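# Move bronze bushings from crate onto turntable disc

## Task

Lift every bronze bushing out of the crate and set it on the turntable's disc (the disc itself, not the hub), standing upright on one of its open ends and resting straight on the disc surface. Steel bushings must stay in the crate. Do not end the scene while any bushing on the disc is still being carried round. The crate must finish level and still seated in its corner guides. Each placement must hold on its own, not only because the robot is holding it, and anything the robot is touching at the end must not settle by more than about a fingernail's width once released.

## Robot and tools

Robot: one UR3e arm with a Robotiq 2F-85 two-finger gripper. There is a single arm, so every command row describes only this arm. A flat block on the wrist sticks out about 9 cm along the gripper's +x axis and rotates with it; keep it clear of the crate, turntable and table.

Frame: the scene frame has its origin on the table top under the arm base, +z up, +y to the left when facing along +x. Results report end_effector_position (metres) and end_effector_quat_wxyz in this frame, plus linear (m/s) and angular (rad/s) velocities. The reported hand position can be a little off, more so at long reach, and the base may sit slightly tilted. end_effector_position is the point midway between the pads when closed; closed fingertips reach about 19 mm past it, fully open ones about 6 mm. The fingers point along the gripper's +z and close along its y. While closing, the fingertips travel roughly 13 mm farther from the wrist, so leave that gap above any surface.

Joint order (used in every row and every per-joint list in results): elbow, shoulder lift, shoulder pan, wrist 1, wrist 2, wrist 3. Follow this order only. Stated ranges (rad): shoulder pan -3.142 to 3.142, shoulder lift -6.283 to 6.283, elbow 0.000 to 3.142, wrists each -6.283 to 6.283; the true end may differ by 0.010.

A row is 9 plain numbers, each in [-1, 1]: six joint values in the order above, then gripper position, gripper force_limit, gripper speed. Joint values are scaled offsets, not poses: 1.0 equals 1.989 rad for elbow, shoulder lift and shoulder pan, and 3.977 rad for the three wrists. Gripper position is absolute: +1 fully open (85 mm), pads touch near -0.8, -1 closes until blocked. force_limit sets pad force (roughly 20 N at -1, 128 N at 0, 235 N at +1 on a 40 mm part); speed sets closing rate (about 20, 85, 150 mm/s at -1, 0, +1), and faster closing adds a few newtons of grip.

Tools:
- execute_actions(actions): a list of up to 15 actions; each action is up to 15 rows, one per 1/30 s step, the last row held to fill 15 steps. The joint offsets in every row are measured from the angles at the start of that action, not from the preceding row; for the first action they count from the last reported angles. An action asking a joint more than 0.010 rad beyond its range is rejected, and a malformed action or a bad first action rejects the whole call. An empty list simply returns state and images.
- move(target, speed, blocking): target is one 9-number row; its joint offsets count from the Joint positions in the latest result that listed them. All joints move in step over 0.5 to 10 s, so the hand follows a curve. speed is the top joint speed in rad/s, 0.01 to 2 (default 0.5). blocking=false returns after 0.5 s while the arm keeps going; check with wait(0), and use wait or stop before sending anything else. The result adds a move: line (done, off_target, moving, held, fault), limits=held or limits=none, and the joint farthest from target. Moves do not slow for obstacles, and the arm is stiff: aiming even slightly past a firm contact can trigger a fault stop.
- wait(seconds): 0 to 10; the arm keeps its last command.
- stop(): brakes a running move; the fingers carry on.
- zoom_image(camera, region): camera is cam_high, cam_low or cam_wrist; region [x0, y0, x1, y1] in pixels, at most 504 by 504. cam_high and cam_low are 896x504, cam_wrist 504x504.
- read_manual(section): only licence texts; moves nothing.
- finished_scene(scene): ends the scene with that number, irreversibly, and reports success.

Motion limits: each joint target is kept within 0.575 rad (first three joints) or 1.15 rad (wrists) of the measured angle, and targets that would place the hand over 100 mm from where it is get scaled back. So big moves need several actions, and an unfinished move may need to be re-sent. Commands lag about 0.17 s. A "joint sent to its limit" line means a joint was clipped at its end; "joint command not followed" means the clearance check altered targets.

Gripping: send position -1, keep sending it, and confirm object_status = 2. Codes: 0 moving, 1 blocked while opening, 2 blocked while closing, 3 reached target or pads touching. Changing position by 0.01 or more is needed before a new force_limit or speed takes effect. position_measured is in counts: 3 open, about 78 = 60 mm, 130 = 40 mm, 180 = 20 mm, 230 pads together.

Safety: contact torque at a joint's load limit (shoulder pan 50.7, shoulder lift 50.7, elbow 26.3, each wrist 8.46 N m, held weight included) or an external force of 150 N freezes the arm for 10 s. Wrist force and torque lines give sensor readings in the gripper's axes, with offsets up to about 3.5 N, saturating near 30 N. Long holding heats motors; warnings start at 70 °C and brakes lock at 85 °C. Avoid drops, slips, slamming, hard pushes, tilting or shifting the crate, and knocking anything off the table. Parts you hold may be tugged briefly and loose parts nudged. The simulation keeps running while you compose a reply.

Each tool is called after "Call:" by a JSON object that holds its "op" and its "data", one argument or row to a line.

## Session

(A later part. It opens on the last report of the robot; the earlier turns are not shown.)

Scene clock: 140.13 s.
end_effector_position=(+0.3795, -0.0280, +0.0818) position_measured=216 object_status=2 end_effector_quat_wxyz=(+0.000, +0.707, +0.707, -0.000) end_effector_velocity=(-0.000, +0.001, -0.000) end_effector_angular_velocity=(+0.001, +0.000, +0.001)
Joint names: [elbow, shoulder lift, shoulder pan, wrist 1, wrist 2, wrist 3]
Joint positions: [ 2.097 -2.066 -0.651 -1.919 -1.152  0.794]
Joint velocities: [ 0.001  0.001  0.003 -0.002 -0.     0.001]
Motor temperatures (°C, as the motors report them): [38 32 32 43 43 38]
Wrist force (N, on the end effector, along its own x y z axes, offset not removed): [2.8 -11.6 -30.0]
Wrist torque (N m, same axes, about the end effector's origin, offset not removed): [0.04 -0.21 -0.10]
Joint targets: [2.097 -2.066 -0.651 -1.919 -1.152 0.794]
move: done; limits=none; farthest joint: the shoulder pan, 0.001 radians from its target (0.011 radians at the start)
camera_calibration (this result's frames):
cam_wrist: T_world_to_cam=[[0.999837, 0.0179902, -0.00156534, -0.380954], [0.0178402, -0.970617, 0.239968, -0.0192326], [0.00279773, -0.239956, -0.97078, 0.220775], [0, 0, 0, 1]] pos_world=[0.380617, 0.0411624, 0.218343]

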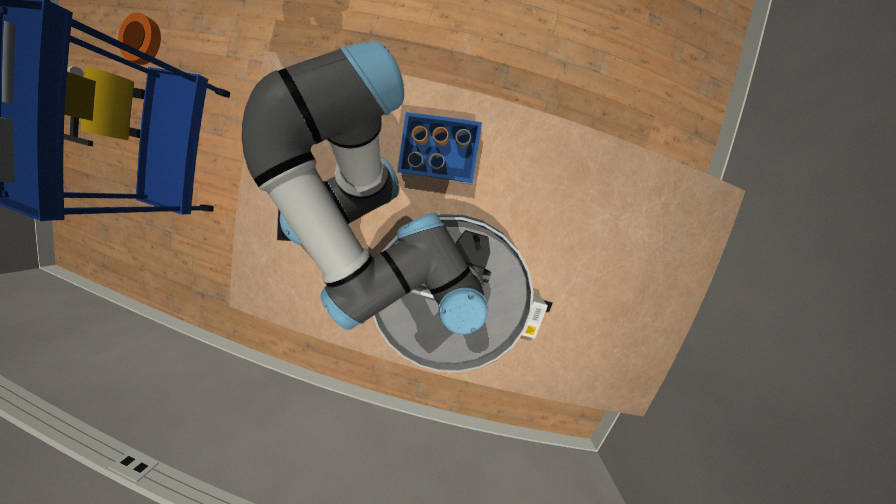

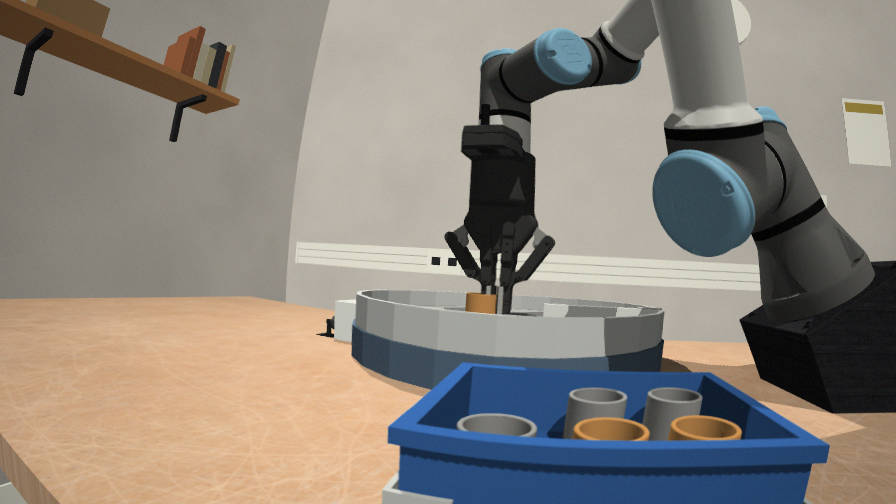

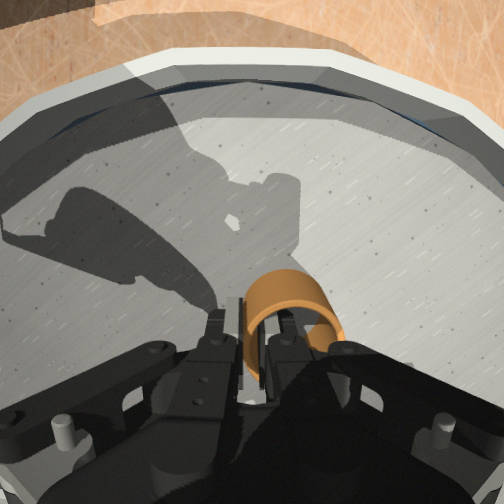

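Call:
{"op": "execute_actions", "data": {
  "actions": [
    [[-0.002,-0.001,-0.0014,0.0018,0,-0.0008,-0.45,-0.3,0.5]]
  ]
}}

Call:
{"op": "move", "data": {
  "target": [-0.0176,-0.0088,-0.0122,0.0162,0.0016,-0.0068,-0.45,-0.3,0.5]
}}

Call:
{"op": "move", "data": {
  "target": [-0.1448,-0.061,-0.1003,0.1267,0.0131,-0.0538,-0.45,-0.3,0.5],
  "speed": 0.8
}}

Call:
{"op": "move", "data": {
  "target": [0.1936,0.011,0.7888,-0.1715,-0.1672,0.37,-0.33,-0.3,0.5],
  "speed": 1.2
}}

Scene clock: 145.87 s.
end_effector_position=(+0.3795, -0.0285, +0.0828) position_measured=186 object_status=0 end_effector_quat_wxyz=(+0.000, +0.707, +0.707, -0.001) end_effector_velocity=(+0.000, +0.000, +0.000) end_effector_angular_velocity=(-0.000, -0.000, +0.001)
Joint names: [elbow, shoulder lift, shoulder pan, wrist 1, wrist 2, wrist 3]
Joint positions: [ 2.093 -2.068 -0.654 -1.912 -1.152  0.79 ]
Joint velocities: [-0.001 -0.001  0.001  0.001  0.    -0.   ]
Motor temperatures (°C, as the motors report them): [38 32 32 43 43 38]
Wrist force (N, on the end effector, along its own x y z axes, offset not removed): [1.1 1.5 0.0]
Wrist torque (N m, same axes, about the end effector's origin, offset not removed): [0.24 -0.18 0.03]
Joint targets: [2.093 -2.068 -0.654 -1.912 -1.152 0.790]
camera_calibration (this result's frames):
cam_wrist: T_world_to_cam=[[0.999831, 0.0182207, -0.00226511, -0.380851], [0.0182307, -0.970489, 0.240455, -0.0200626], [0.00218299, -0.240455, -0.970658, 0.221833], [0, 0, 0, 1]] pos_world=[0.380669, 0.0408098, 0.219286]

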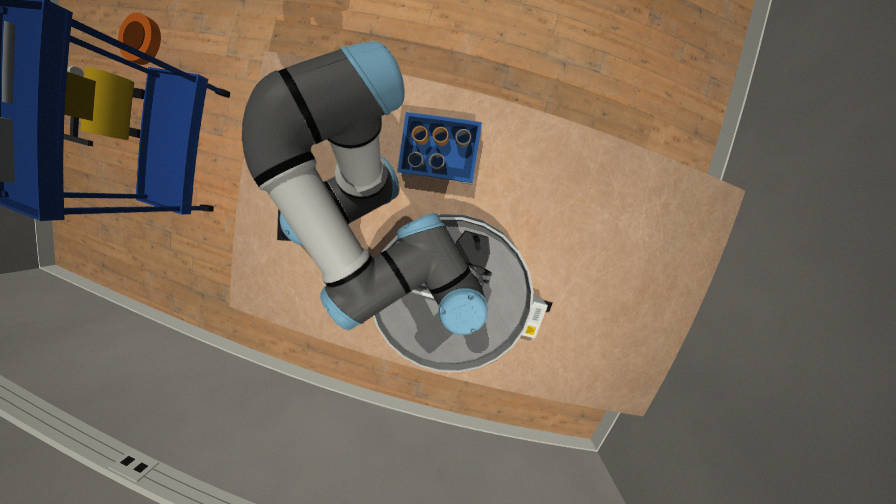

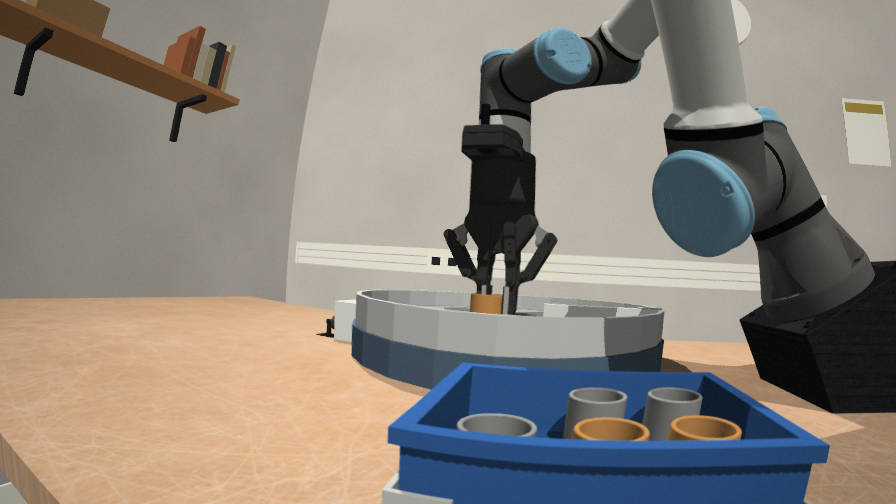

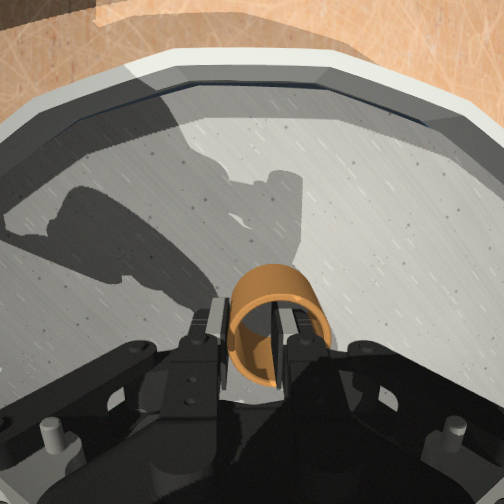

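Scene clock: 146.77 s.
end_effector_position=(+0.3802, -0.0304, +0.0917) position_measured=186 object_status=3 end_effector_quat_wxyz=(-0.000, +0.707, +0.708, -0.001) end_effector_velocity=(+0.000, -0.001, +0.000) end_effector_angular_velocity=(-0.001, +0.000, -0.001)
Joint names: [elbow, shoulder lift, shoulder pan, wrist 1, wrist 2, wrist 3]
Joint positions: [ 2.058 -2.085 -0.678 -1.848 -1.146  0.764]
Joint velocities: [-0.002 -0.    -0.002  0.003 -0.    -0.001]
Motor temperatures (°C, as the motors report them): [38 32 32 43 43 38]
Wrist force (N, on the end effector, along its own x y z axes, offset not removed): [0.9 1.3 0.9]
Wrist torque (N m, same axes, about the end effector's origin, offset not removed): [0.25 -0.15 0.00]
Joint targets: [2.058 -2.085 -0.678 -1.847 -1.146 0.763]
move: done; limits=none; farthest joint: the shoulder pan, 0.001 radians from its target (0.025 radians at the start)
camera_calibration (this result's frames):
cam_wrist: T_world_to_cam=[[0.999806, 0.0192989, -0.00400599, -0.381229], [0.0196962, -0.970537, 0.240146, -0.0246762], [0.000746585, -0.240178, -0.970729, 0.230527], [0, 0, 0, 1]] pos_world=[0.381469, 0.0387756, 0.228178]

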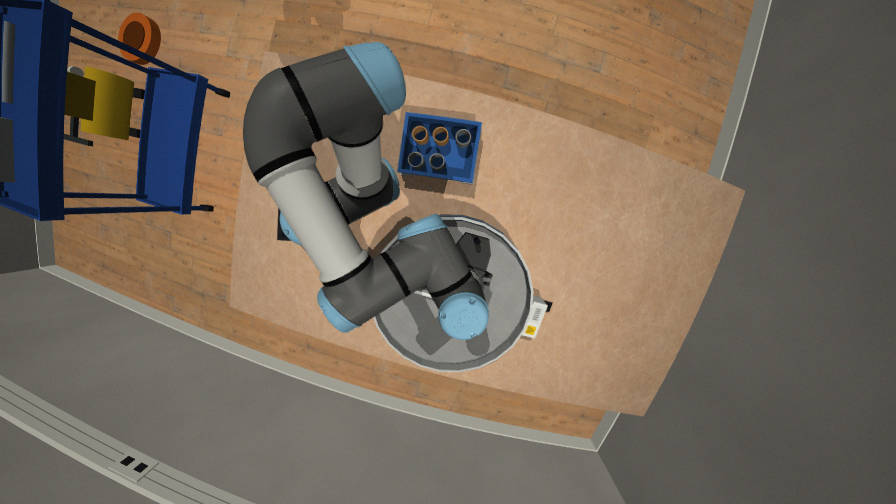

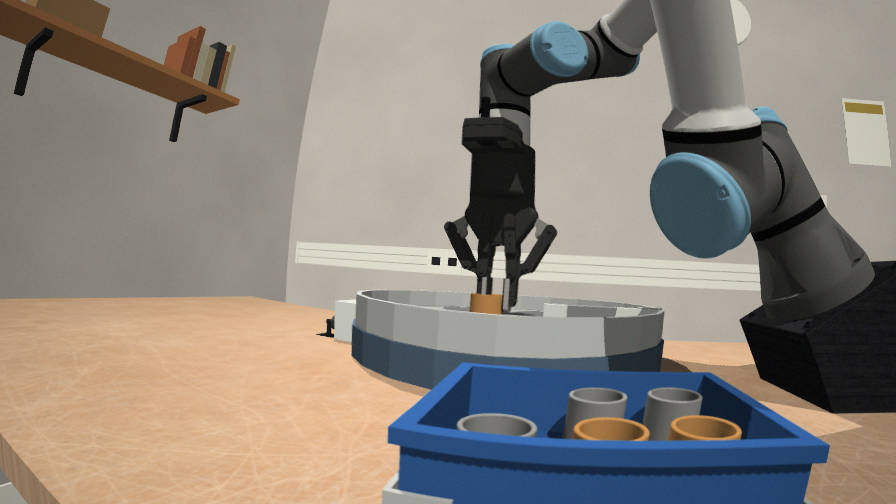

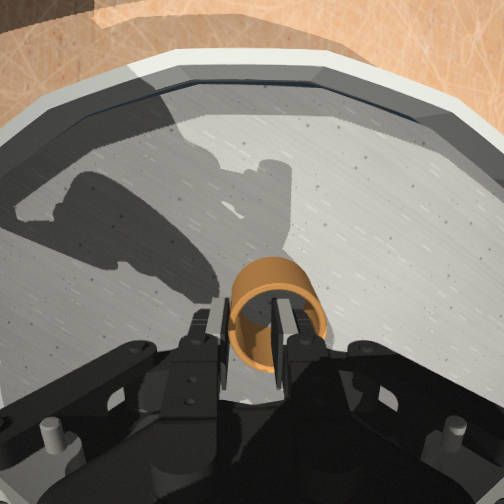

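Scene clock: 148.13 s.
end_effector_position=(+0.3802, -0.0298, +0.1613) position_measured=186 object_status=3 end_effector_quat_wxyz=(-0.001, +0.707, +0.707, -0.000) end_effector_velocity=(+0.000, +0.000, +0.000) end_effector_angular_velocity=(+0.000, -0.000, +0.001)
Joint names: [elbow, shoulder lift, shoulder pan, wrist 1, wrist 2, wrist 3]
Joint positions: [ 1.77  -2.207 -0.877 -1.344 -1.094  0.55 ]
Joint velocities: [-0.002 -0.001  0.     0.002  0.    -0.001]
Motor temperatures (°C, as the motors report them): [38 32 32 43 43 38]
Wrist force (N, on the end effector, along its own x y z axes, offset not removed): [0.1 1.7 -0.4]
Wrist torque (N m, same axes, about the end effector's origin, offset not removed): [0.28 -0.09 0.01]
Joint targets: [1.770 -2.207 -0.877 -1.344 -1.094 0.550]
move: done; limits=none; farthest joint: the shoulder pan, 0.000 radians from its target (0.200 radians at the start)
camera_calibration (this result's frames):
cam_wrist: T_world_to_cam=[[0.999822, 0.0185069, -0.00358812, -0.381066], [0.0188282, -0.970876, 0.238842, -0.0402805], [0.000936598, -0.238867, -0.971052, 0.298293], [0, 0, 0, 1]] pos_world=[0.381477, 0.0391975, 0.297912]

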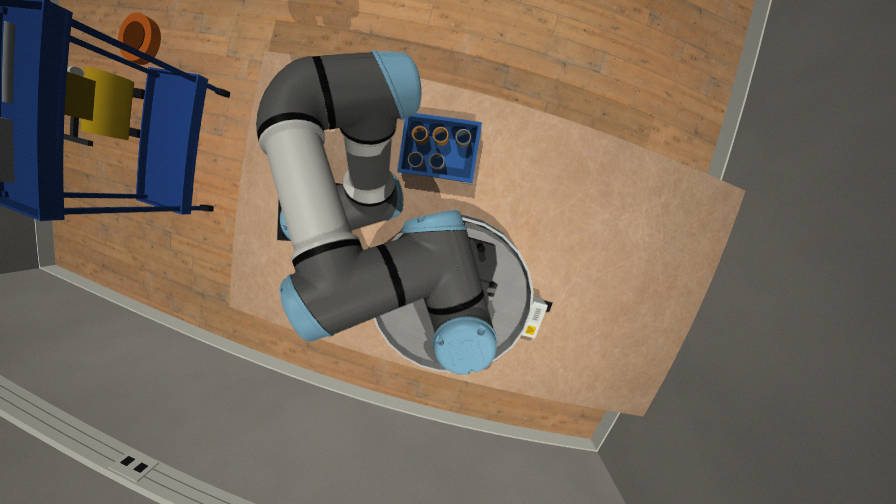

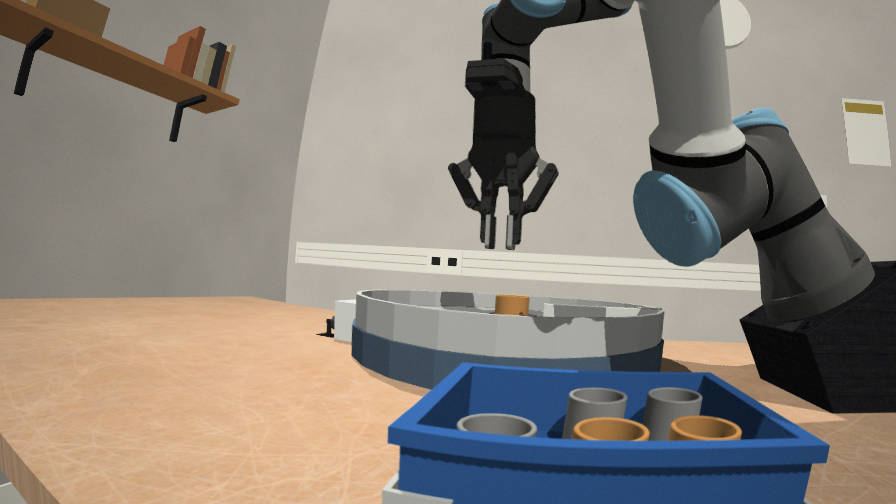

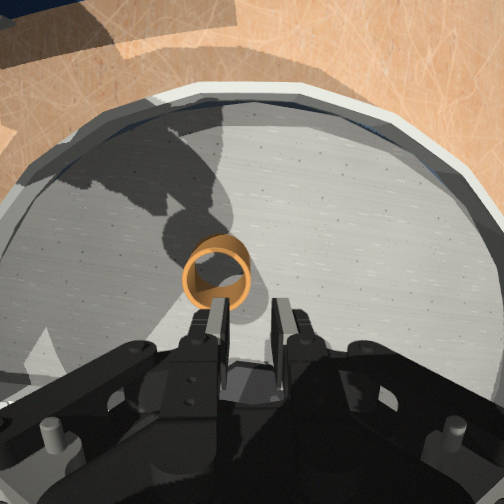

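Scene clock: 150.27 s.
end_effector_position=(+0.2517, +0.2063, +0.1512) position_measured=171 object_status=3 end_effector_quat_wxyz=(+0.001, +0.707, +0.707, -0.002) end_effector_velocity=(-0.000, +0.000, +0.000) end_effector_angular_velocity=(+0.000, -0.001, -0.001)
Joint names: [elbow, shoulder lift, shoulder pan, wrist 1, wrist 2, wrist 3]
Joint positions: [ 2.155 -2.185  0.691 -2.026 -1.759  2.021]
Joint velocities: [ 0.     0.     0.002 -0.001 -0.001  0.002]
Motor temperatures (°C, as the motors report them): [38 32 32 43 43 38]
Wrist force (N, on the end effector, along its own x y z axes, offset not removed): [0.4 1.7 0.6]
Wrist torque (N m, same axes, about the end effector's origin, offset not removed): [0.24 -0.12 0.00]
Joint targets: [2.155 -2.185 0.692 -2.026 -1.759 2.021]
move: done; limits=none; farthest joint: the wrist 3, 0.001 radians from its target (1.472 radians at the start)
camera_calibration (this result's frames):
cam_wrist: T_world_to_cam=[[0.999822, 0.0185036, -0.00355566, -0.25706], [0.0188141, -0.970111, 0.24193, 0.193247], [0.00102719, -0.241954, -0.970287, 0.34547], [0, 0, 0, 1]] pos_world=[0.253023, 0.275816, 0.287538]

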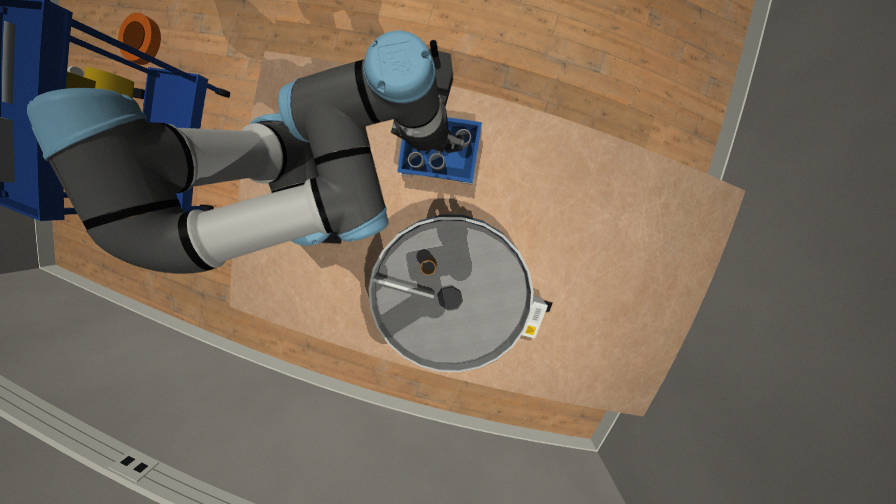

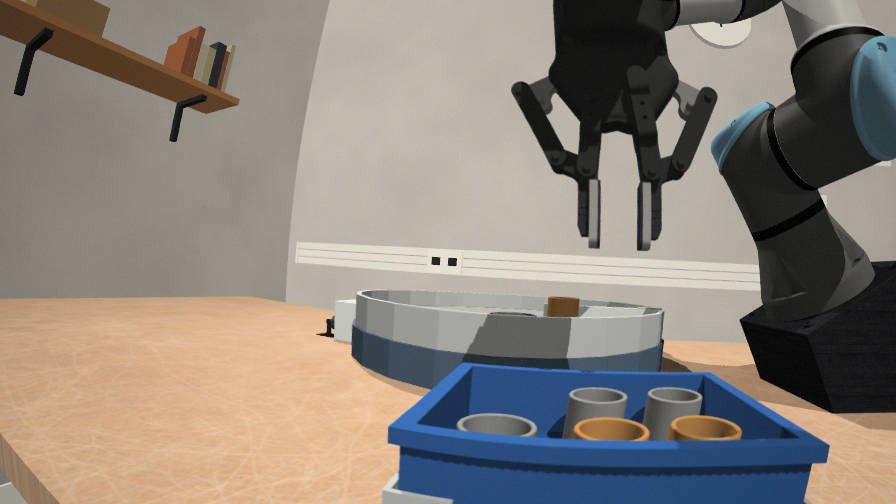

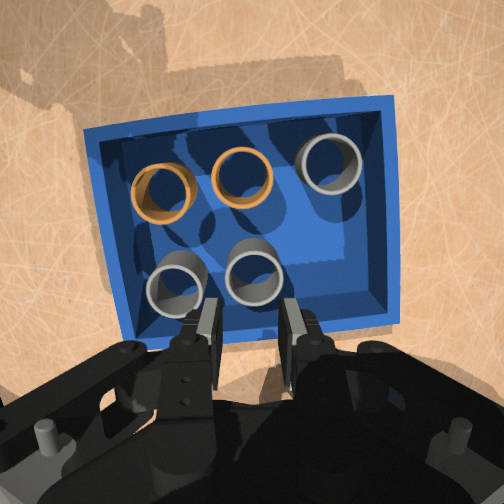

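Call:
{"op": "move", "data": {
  "target": [-0.0141,0.1815,0.0583,-0.0785,-0.0128,0.198,-0.33,-0.3,0],
  "speed": 0.7
}}

Scene clock: 171.67 s.
end_effector_position=(+0.2650, +0.2516, +0.1006) position_measured=171 object_status=3 end_effector_quat_wxyz=(-0.000, +0.903, +0.430, -0.001) end_effector_velocity=(-0.000, +0.000, -0.000) end_effector_angular_velocity=(+0.000, +0.000, -0.002)
Joint names: [elbow, shoulder lift, shoulder pan, wrist 1, wrist 2, wrist 3]
Joint positions: [ 2.127 -1.824  0.807 -2.338 -1.81   2.808]
Joint velocities: [ 0.     0.001  0.    -0.001 -0.     0.002]
Motor temperatures (°C, as the motors report them): [38 32 32 43 43 38]
Wrist force (N, on the end effector, along its own x y z axes, offset not removed): [0.6 1.3 0.2]
Wrist torque (N m, same axes, about the end effector's origin, offset not removed): [0.14 -0.11 0.04]
Joint targets: [2.127 -1.824 0.807 -2.338 -1.810 2.809]
move: done; limits=none; farthest joint: the shoulder pan, 0.000 radians from its target (0.115 radians at the start)
camera_calibration (this result's frames):
cam_wrist: T_world_to_cam=[[0.787733, -0.616011, -0.00265202, -0.0556391], [-0.597514, -0.765113, 0.239957, 0.361095], [-0.149845, -0.187437, -0.97078, 0.333688], [0, 0, 0, 1]] pos_world=[0.30959, 0.30455, 0.237143]

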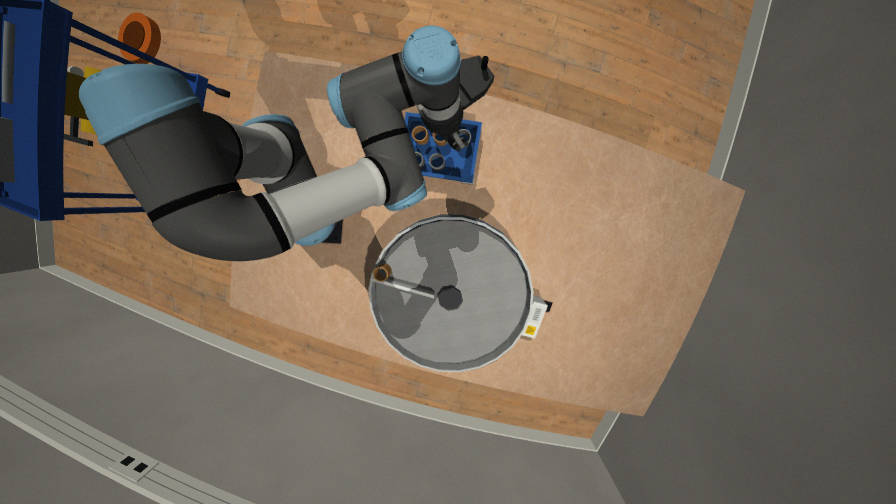

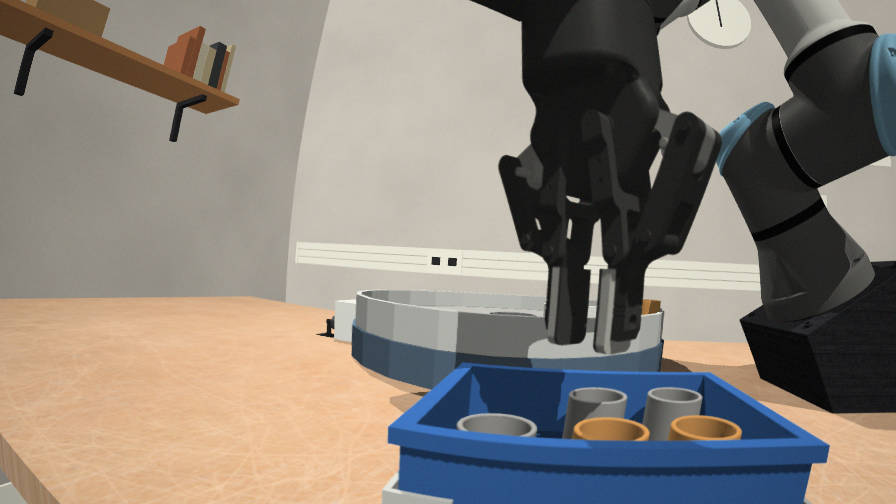

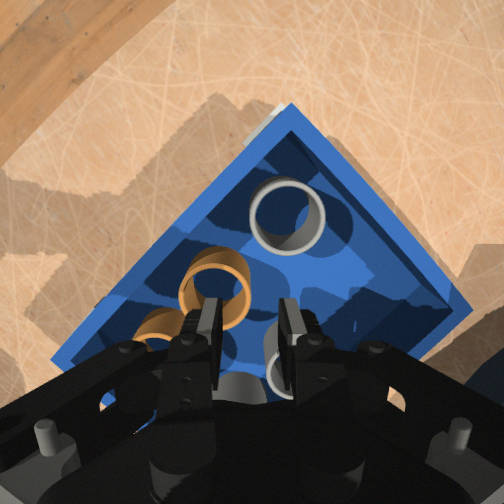

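Call:
{"op": "move", "data": {
  "target": [0.0422,0.0638,-0.0204,-0.0551,0.0045,-0.009,-0.33,-0.3,0],
  "speed": 0.2
}}

Scene clock: 177.73 s.
end_effector_position=(+0.2650, +0.2514, +0.0607) position_measured=171 object_status=3 end_effector_quat_wxyz=(+0.000, +0.903, +0.429, -0.001) end_effector_velocity=(-0.000, +0.000, -0.000) end_effector_angular_velocity=(+0.000, +0.000, +0.001)
Joint names: [elbow, shoulder lift, shoulder pan, wrist 1, wrist 2, wrist 3]
Joint positions: [ 2.211 -1.697  0.767 -2.557 -1.792  2.773]
Joint velocities: [ 0.001  0.001  0.    -0.003  0.    -0.   ]
Motor temperatures (°C, as the motors report them): [38 32 32 43 43 38]
Wrist force (N, on the end effector, along its own x y z axes, offset not removed): [0.1 1.8 -0.8]
Wrist torque (N m, same axes, about the end effector's origin, offset not removed): [0.23 -0.05 0.01]
Joint targets: [2.211 -1.697 0.767 -2.557 -1.792 2.773]
move: done; limits=none; farthest joint: the shoulder pan, 0.000 radians from its target (0.041 radians at the start)
camera_calibration (this result's frames):
cam_wrist: T_world_to_cam=[[0.786904, -0.617071, -0.0022982, -0.0553494], [-0.59857, -0.764206, 0.240213, 0.370534], [-0.149985, -0.187649, -0.970717, 0.295008], [0, 0, 0, 1]] pos_world=[0.309592, 0.304368, 0.197235]

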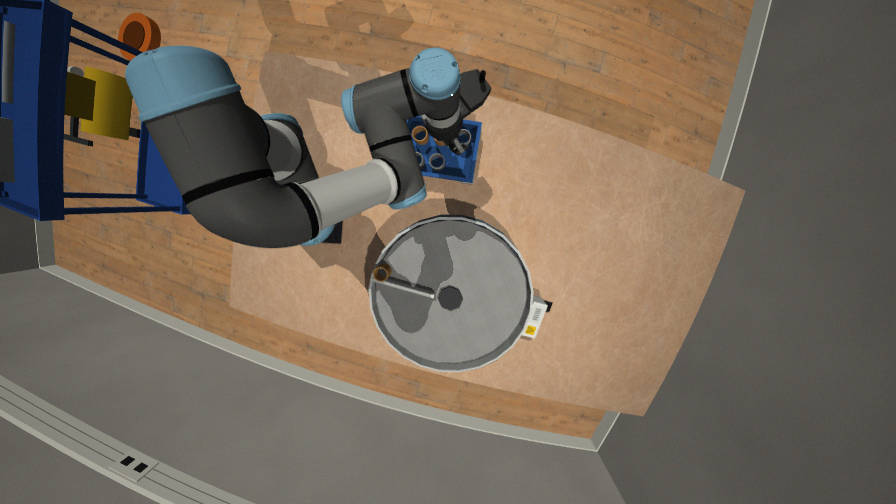

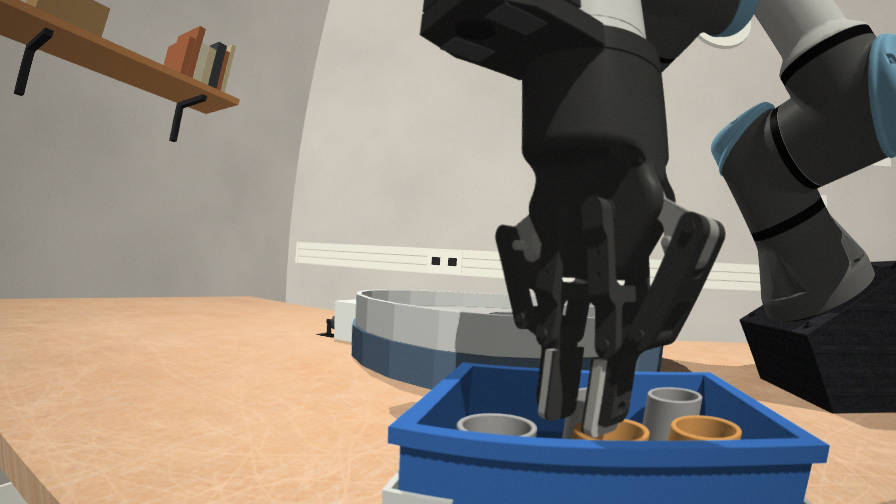

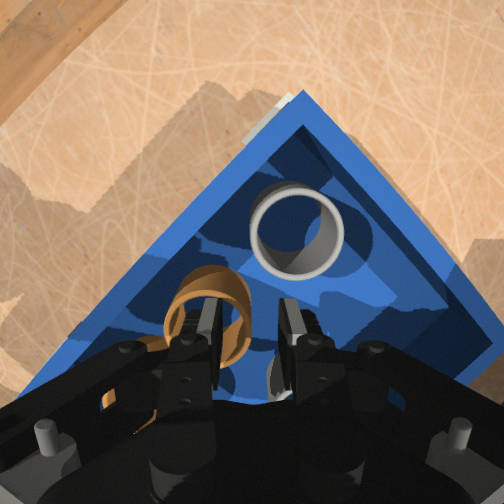

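Call:
{"op": "move", "data": {
  "target": [0.0236,0.045,-0.0116,-0.0352,0.0025,-0.005,-0.33,-0.3,0],
  "speed": 0.08
}}

Scene clock: 183.57 s.
end_effector_position=(+0.2628, +0.2498, +0.0364) position_measured=171 object_status=3 end_effector_quat_wxyz=(+0.000, +0.903, +0.429, -0.001) end_effector_velocity=(+0.000, +0.001, +0.000) end_effector_angular_velocity=(+0.001, -0.001, +0.001)
Joint names: [elbow, shoulder lift, shoulder pan, wrist 1, wrist 2, wrist 3]
Joint positions: [ 2.258 -1.608  0.744 -2.697 -1.782  2.753]
Joint velocities: [-0.     0.001  0.001 -0.002 -0.    -0.   ]
Motor temperatures (°C, as the motors report them): [38 32 32 43 43 38]
Wrist force (N, on the end effector, along its own x y z axes, offset not removed): [0.9 2.4 0.5]
Wrist torque (N m, same axes, about the end effector's origin, offset not removed): [0.36 -0.15 0.05]
Joint targets: [2.258 -1.608 0.744 -2.697 -1.782 2.753]
move: done; limits=none; farthest joint: the shoulder pan, 0.000 radians from its target (0.023 radians at the start)
camera_calibration (this result's frames):
cam_wrist: T_world_to_cam=[[0.786334, -0.617797, -0.00209372, -0.0543377], [-0.599155, -0.763424, 0.241242, 0.373693], [-0.150637, -0.188443, -0.970463, 0.271152], [0, 0, 0, 1]] pos_world=[0.307473, 0.302813, 0.172879]

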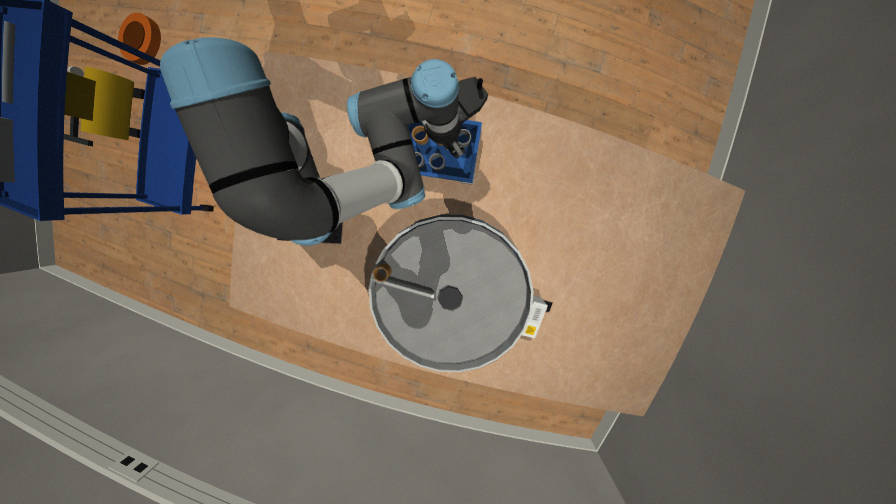

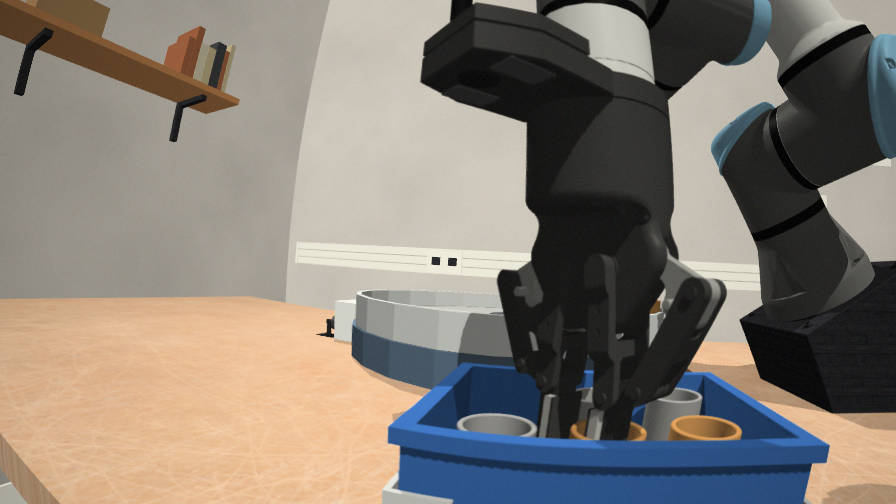

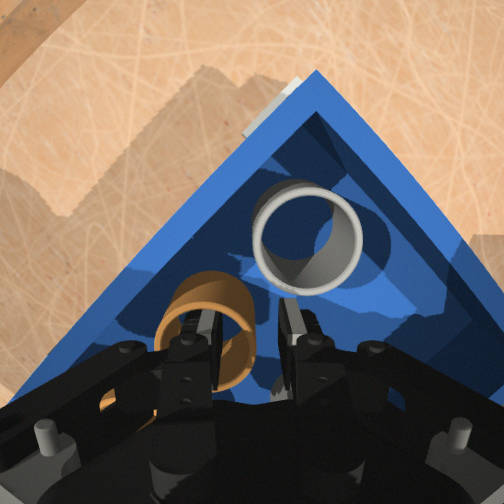

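Call:
{"op": "execute_actions", "data": {
  "actions": [
    [[0,0,0,0,0,0,-1,-0.3,-0.5]],
    [[0,0,0,0,0,0,-1,-0.3,-0.5]],
    [[0,0,0,0,0,0,-1,-0.3,-0.5]]
  ]
}}

Call:
{"op": "move", "data": {
  "target": [-0.0236,-0.045,0.0116,0.0352,-0.0025,0.005,-1,-0.3,-0.5],
  "speed": 0.2
}}

Call:
{"op": "move", "data": {
  "target": [-0.0422,-0.0638,0.0204,0.0551,-0.0045,0.009,-1,-0.3,-0.5],
  "speed": 0.3
}}

Scene clock: 189.20 s.
end_effector_position=(+0.2628, +0.2498, +0.0364) position_measured=216 object_status=2 end_effector_quat_wxyz=(+0.000, +0.903, +0.429, -0.001) end_effector_velocity=(+0.000, -0.000, -0.000) end_effector_angular_velocity=(-0.000, -0.000, -0.000)
Joint names: [elbow, shoulder lift, shoulder pan, wrist 1, wrist 2, wrist 3]
Joint positions: [ 2.258 -1.608  0.744 -2.697 -1.782  2.753]
Joint velocities: [-0.     0.    -0.001 -0.     0.    -0.   ]
Motor temperatures (°C, as the motors report them): [38 32 32 43 43 38]
Wrist force (N, on the end effector, along its own x y z axes, offset not removed): [0.2 1.9 -3.9]
Wrist torque (N m, same axes, about the end effector's origin, offset not removed): [0.10 -0.15 -0.02]
Joint targets: [2.258 -1.608 0.744 -2.697 -1.782 2.753]
camera_calibration (this result's frames):
cam_wrist: T_world_to_cam=[[0.786336, -0.617796, -0.0021002, -0.0543404], [-0.59915, -0.763422, 0.24126, 0.37369], [-0.150653, -0.188453, -0.970458, 0.271135], [0, 0, 0, 1]] pos_world=[0.307473, 0.302808, 0.172855]

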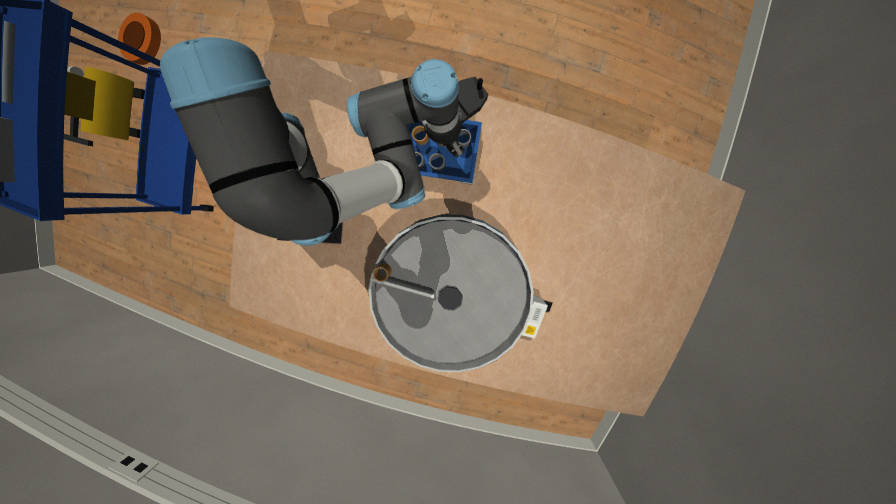

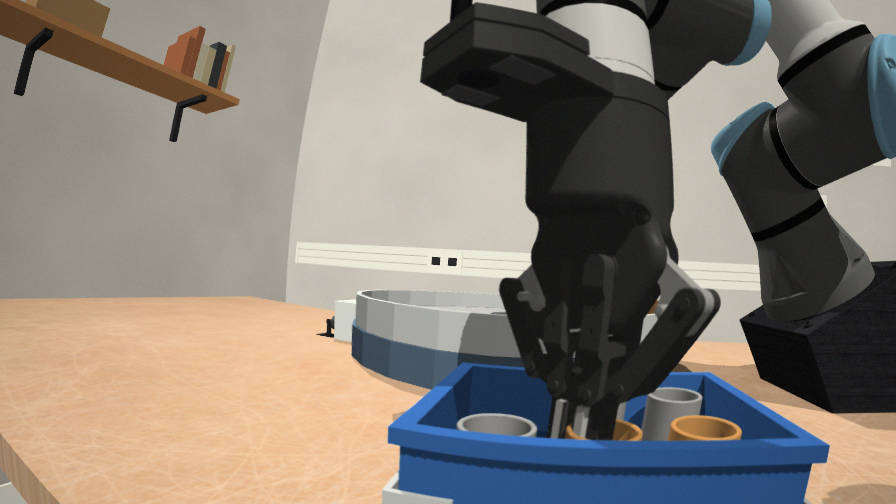

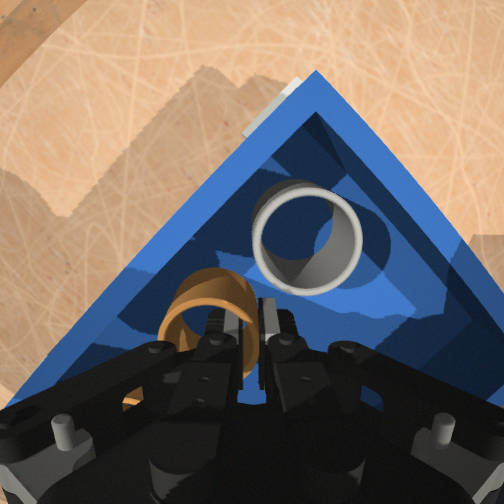

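Scene clock: 190.43 s.
end_effector_position=(+0.2650, +0.2514, +0.0607) position_measured=216 object_status=2 end_effector_quat_wxyz=(+0.000, +0.903, +0.429, -0.001) end_effector_velocity=(-0.000, +0.000, +0.001) end_effector_angular_velocity=(+0.000, -0.000, +0.000)
Joint names: [elbow, shoulder lift, shoulder pan, wrist 1, wrist 2, wrist 3]
Joint positions: [ 2.211 -1.697  0.767 -2.557 -1.792  2.773]
Joint velocities: [-0.001 -0.002  0.001  0.002 -0.     0.001]
Motor temperatures (°C, as the motors report them): [38 32 32 43 43 38]
Wrist force (N, on the end effector, along its own x y z axes, offset not removed): [1.3 1.8 0.5]
Wrist torque (N m, same axes, about the end effector's origin, offset not removed): [0.30 -0.23 0.01]
Joint targets: [2.211 -1.697 0.767 -2.557 -1.792 2.773]
move: done; limits=none; farthest joint: the shoulder pan, 0.000 radians from its target (0.023 radians at the start)
camera_calibration (this result's frames):
cam_wrist: T_world_to_cam=[[0.786905, -0.61707, -0.00230528, -0.0553519], [-0.598564, -0.764204, 0.240234, 0.370534], [-0.150003, -0.187661, -0.970712, 0.294987], [0, 0, 0, 1]] pos_world=[0.309594, 0.304365, 0.197205]

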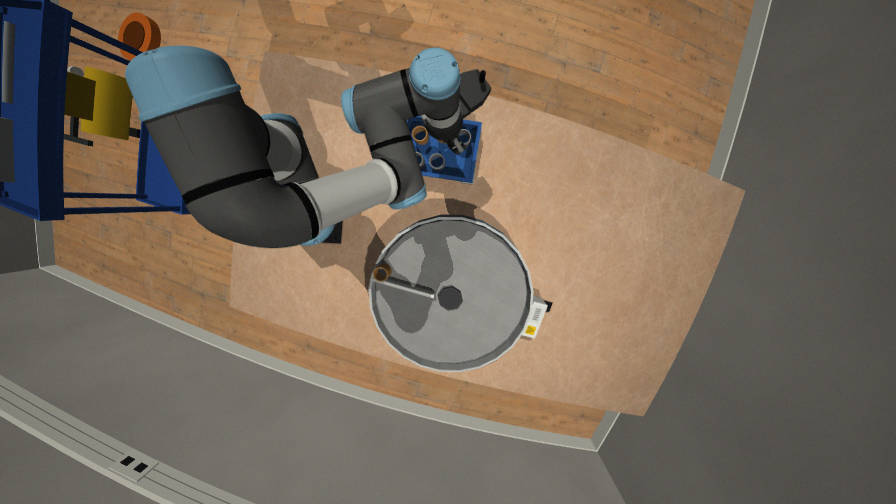

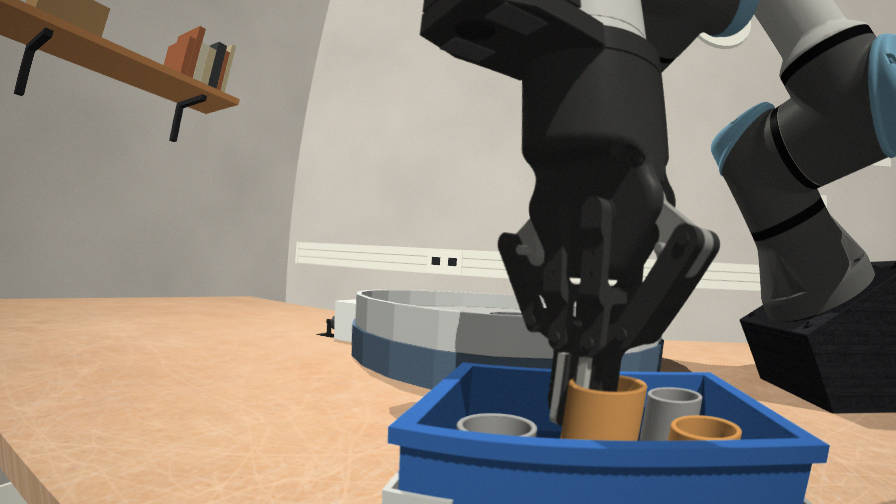

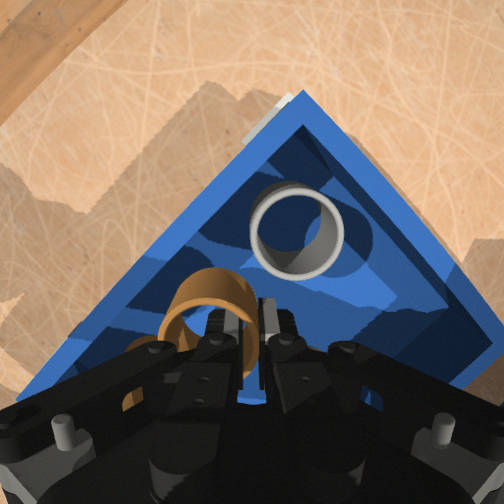

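Scene clock: 191.73 s.
end_effector_position=(+0.2650, +0.2516, +0.1006) position_measured=216 object_status=2 end_effector_quat_wxyz=(-0.000, +0.903, +0.430, -0.001) end_effector_velocity=(+0.000, +0.000, +0.001) end_effector_angular_velocity=(+0.000, -0.001, -0.001)
Joint names: [elbow, shoulder lift, shoulder pan, wrist 1, wrist 2, wrist 3]
Joint positions: [ 2.127 -1.824  0.807 -2.338 -1.81   2.808]
Joint velocities: [-0.002 -0.001  0.     0.002 -0.     0.001]
Motor temperatures (°C, as the motors report them): [38 32 32 43 43 38]
Wrist force (N, on the end effector, along its own x y z axes, offset not removed): [0.9 1.5 1.0]
Wrist torque (N m, same axes, about the end effector's origin, offset not removed): [0.17 -0.18 0.01]
Joint targets: [2.127 -1.824 0.807 -2.338 -1.810 2.808]
move: done; limits=none; farthest joint: the wrist 3, 0.001 radians from its target (0.036 radians at the start)
camera_calibration (this result's frames):
cam_wrist: T_world_to_cam=[[0.787736, -0.616007, -0.00266303, -0.0556408], [-0.597504, -0.765112, 0.239984, 0.361097], [-0.149869, -0.187453, -0.970773, 0.333667], [0, 0, 0, 1]] pos_world=[0.309593, 0.304551, 0.237109]

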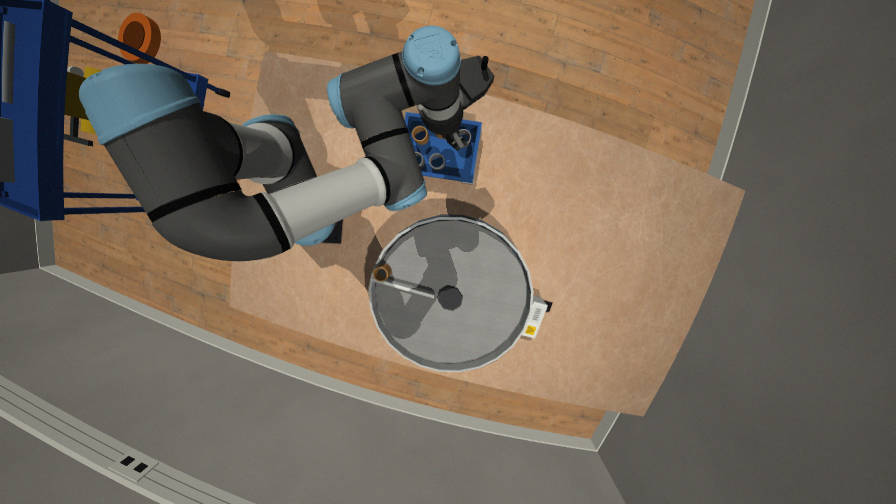

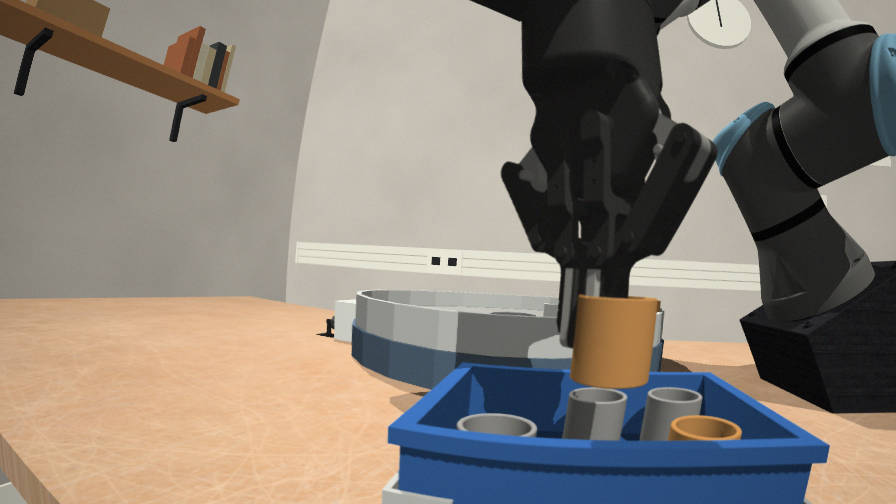

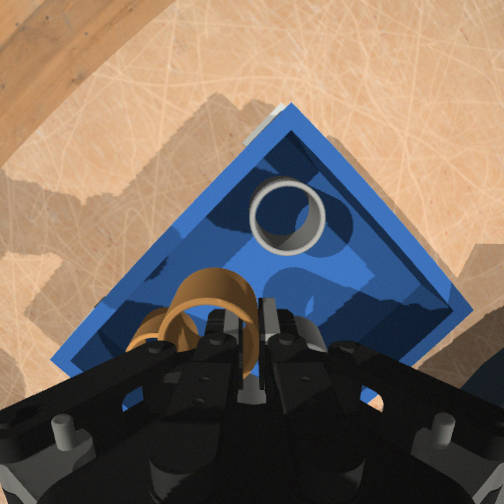

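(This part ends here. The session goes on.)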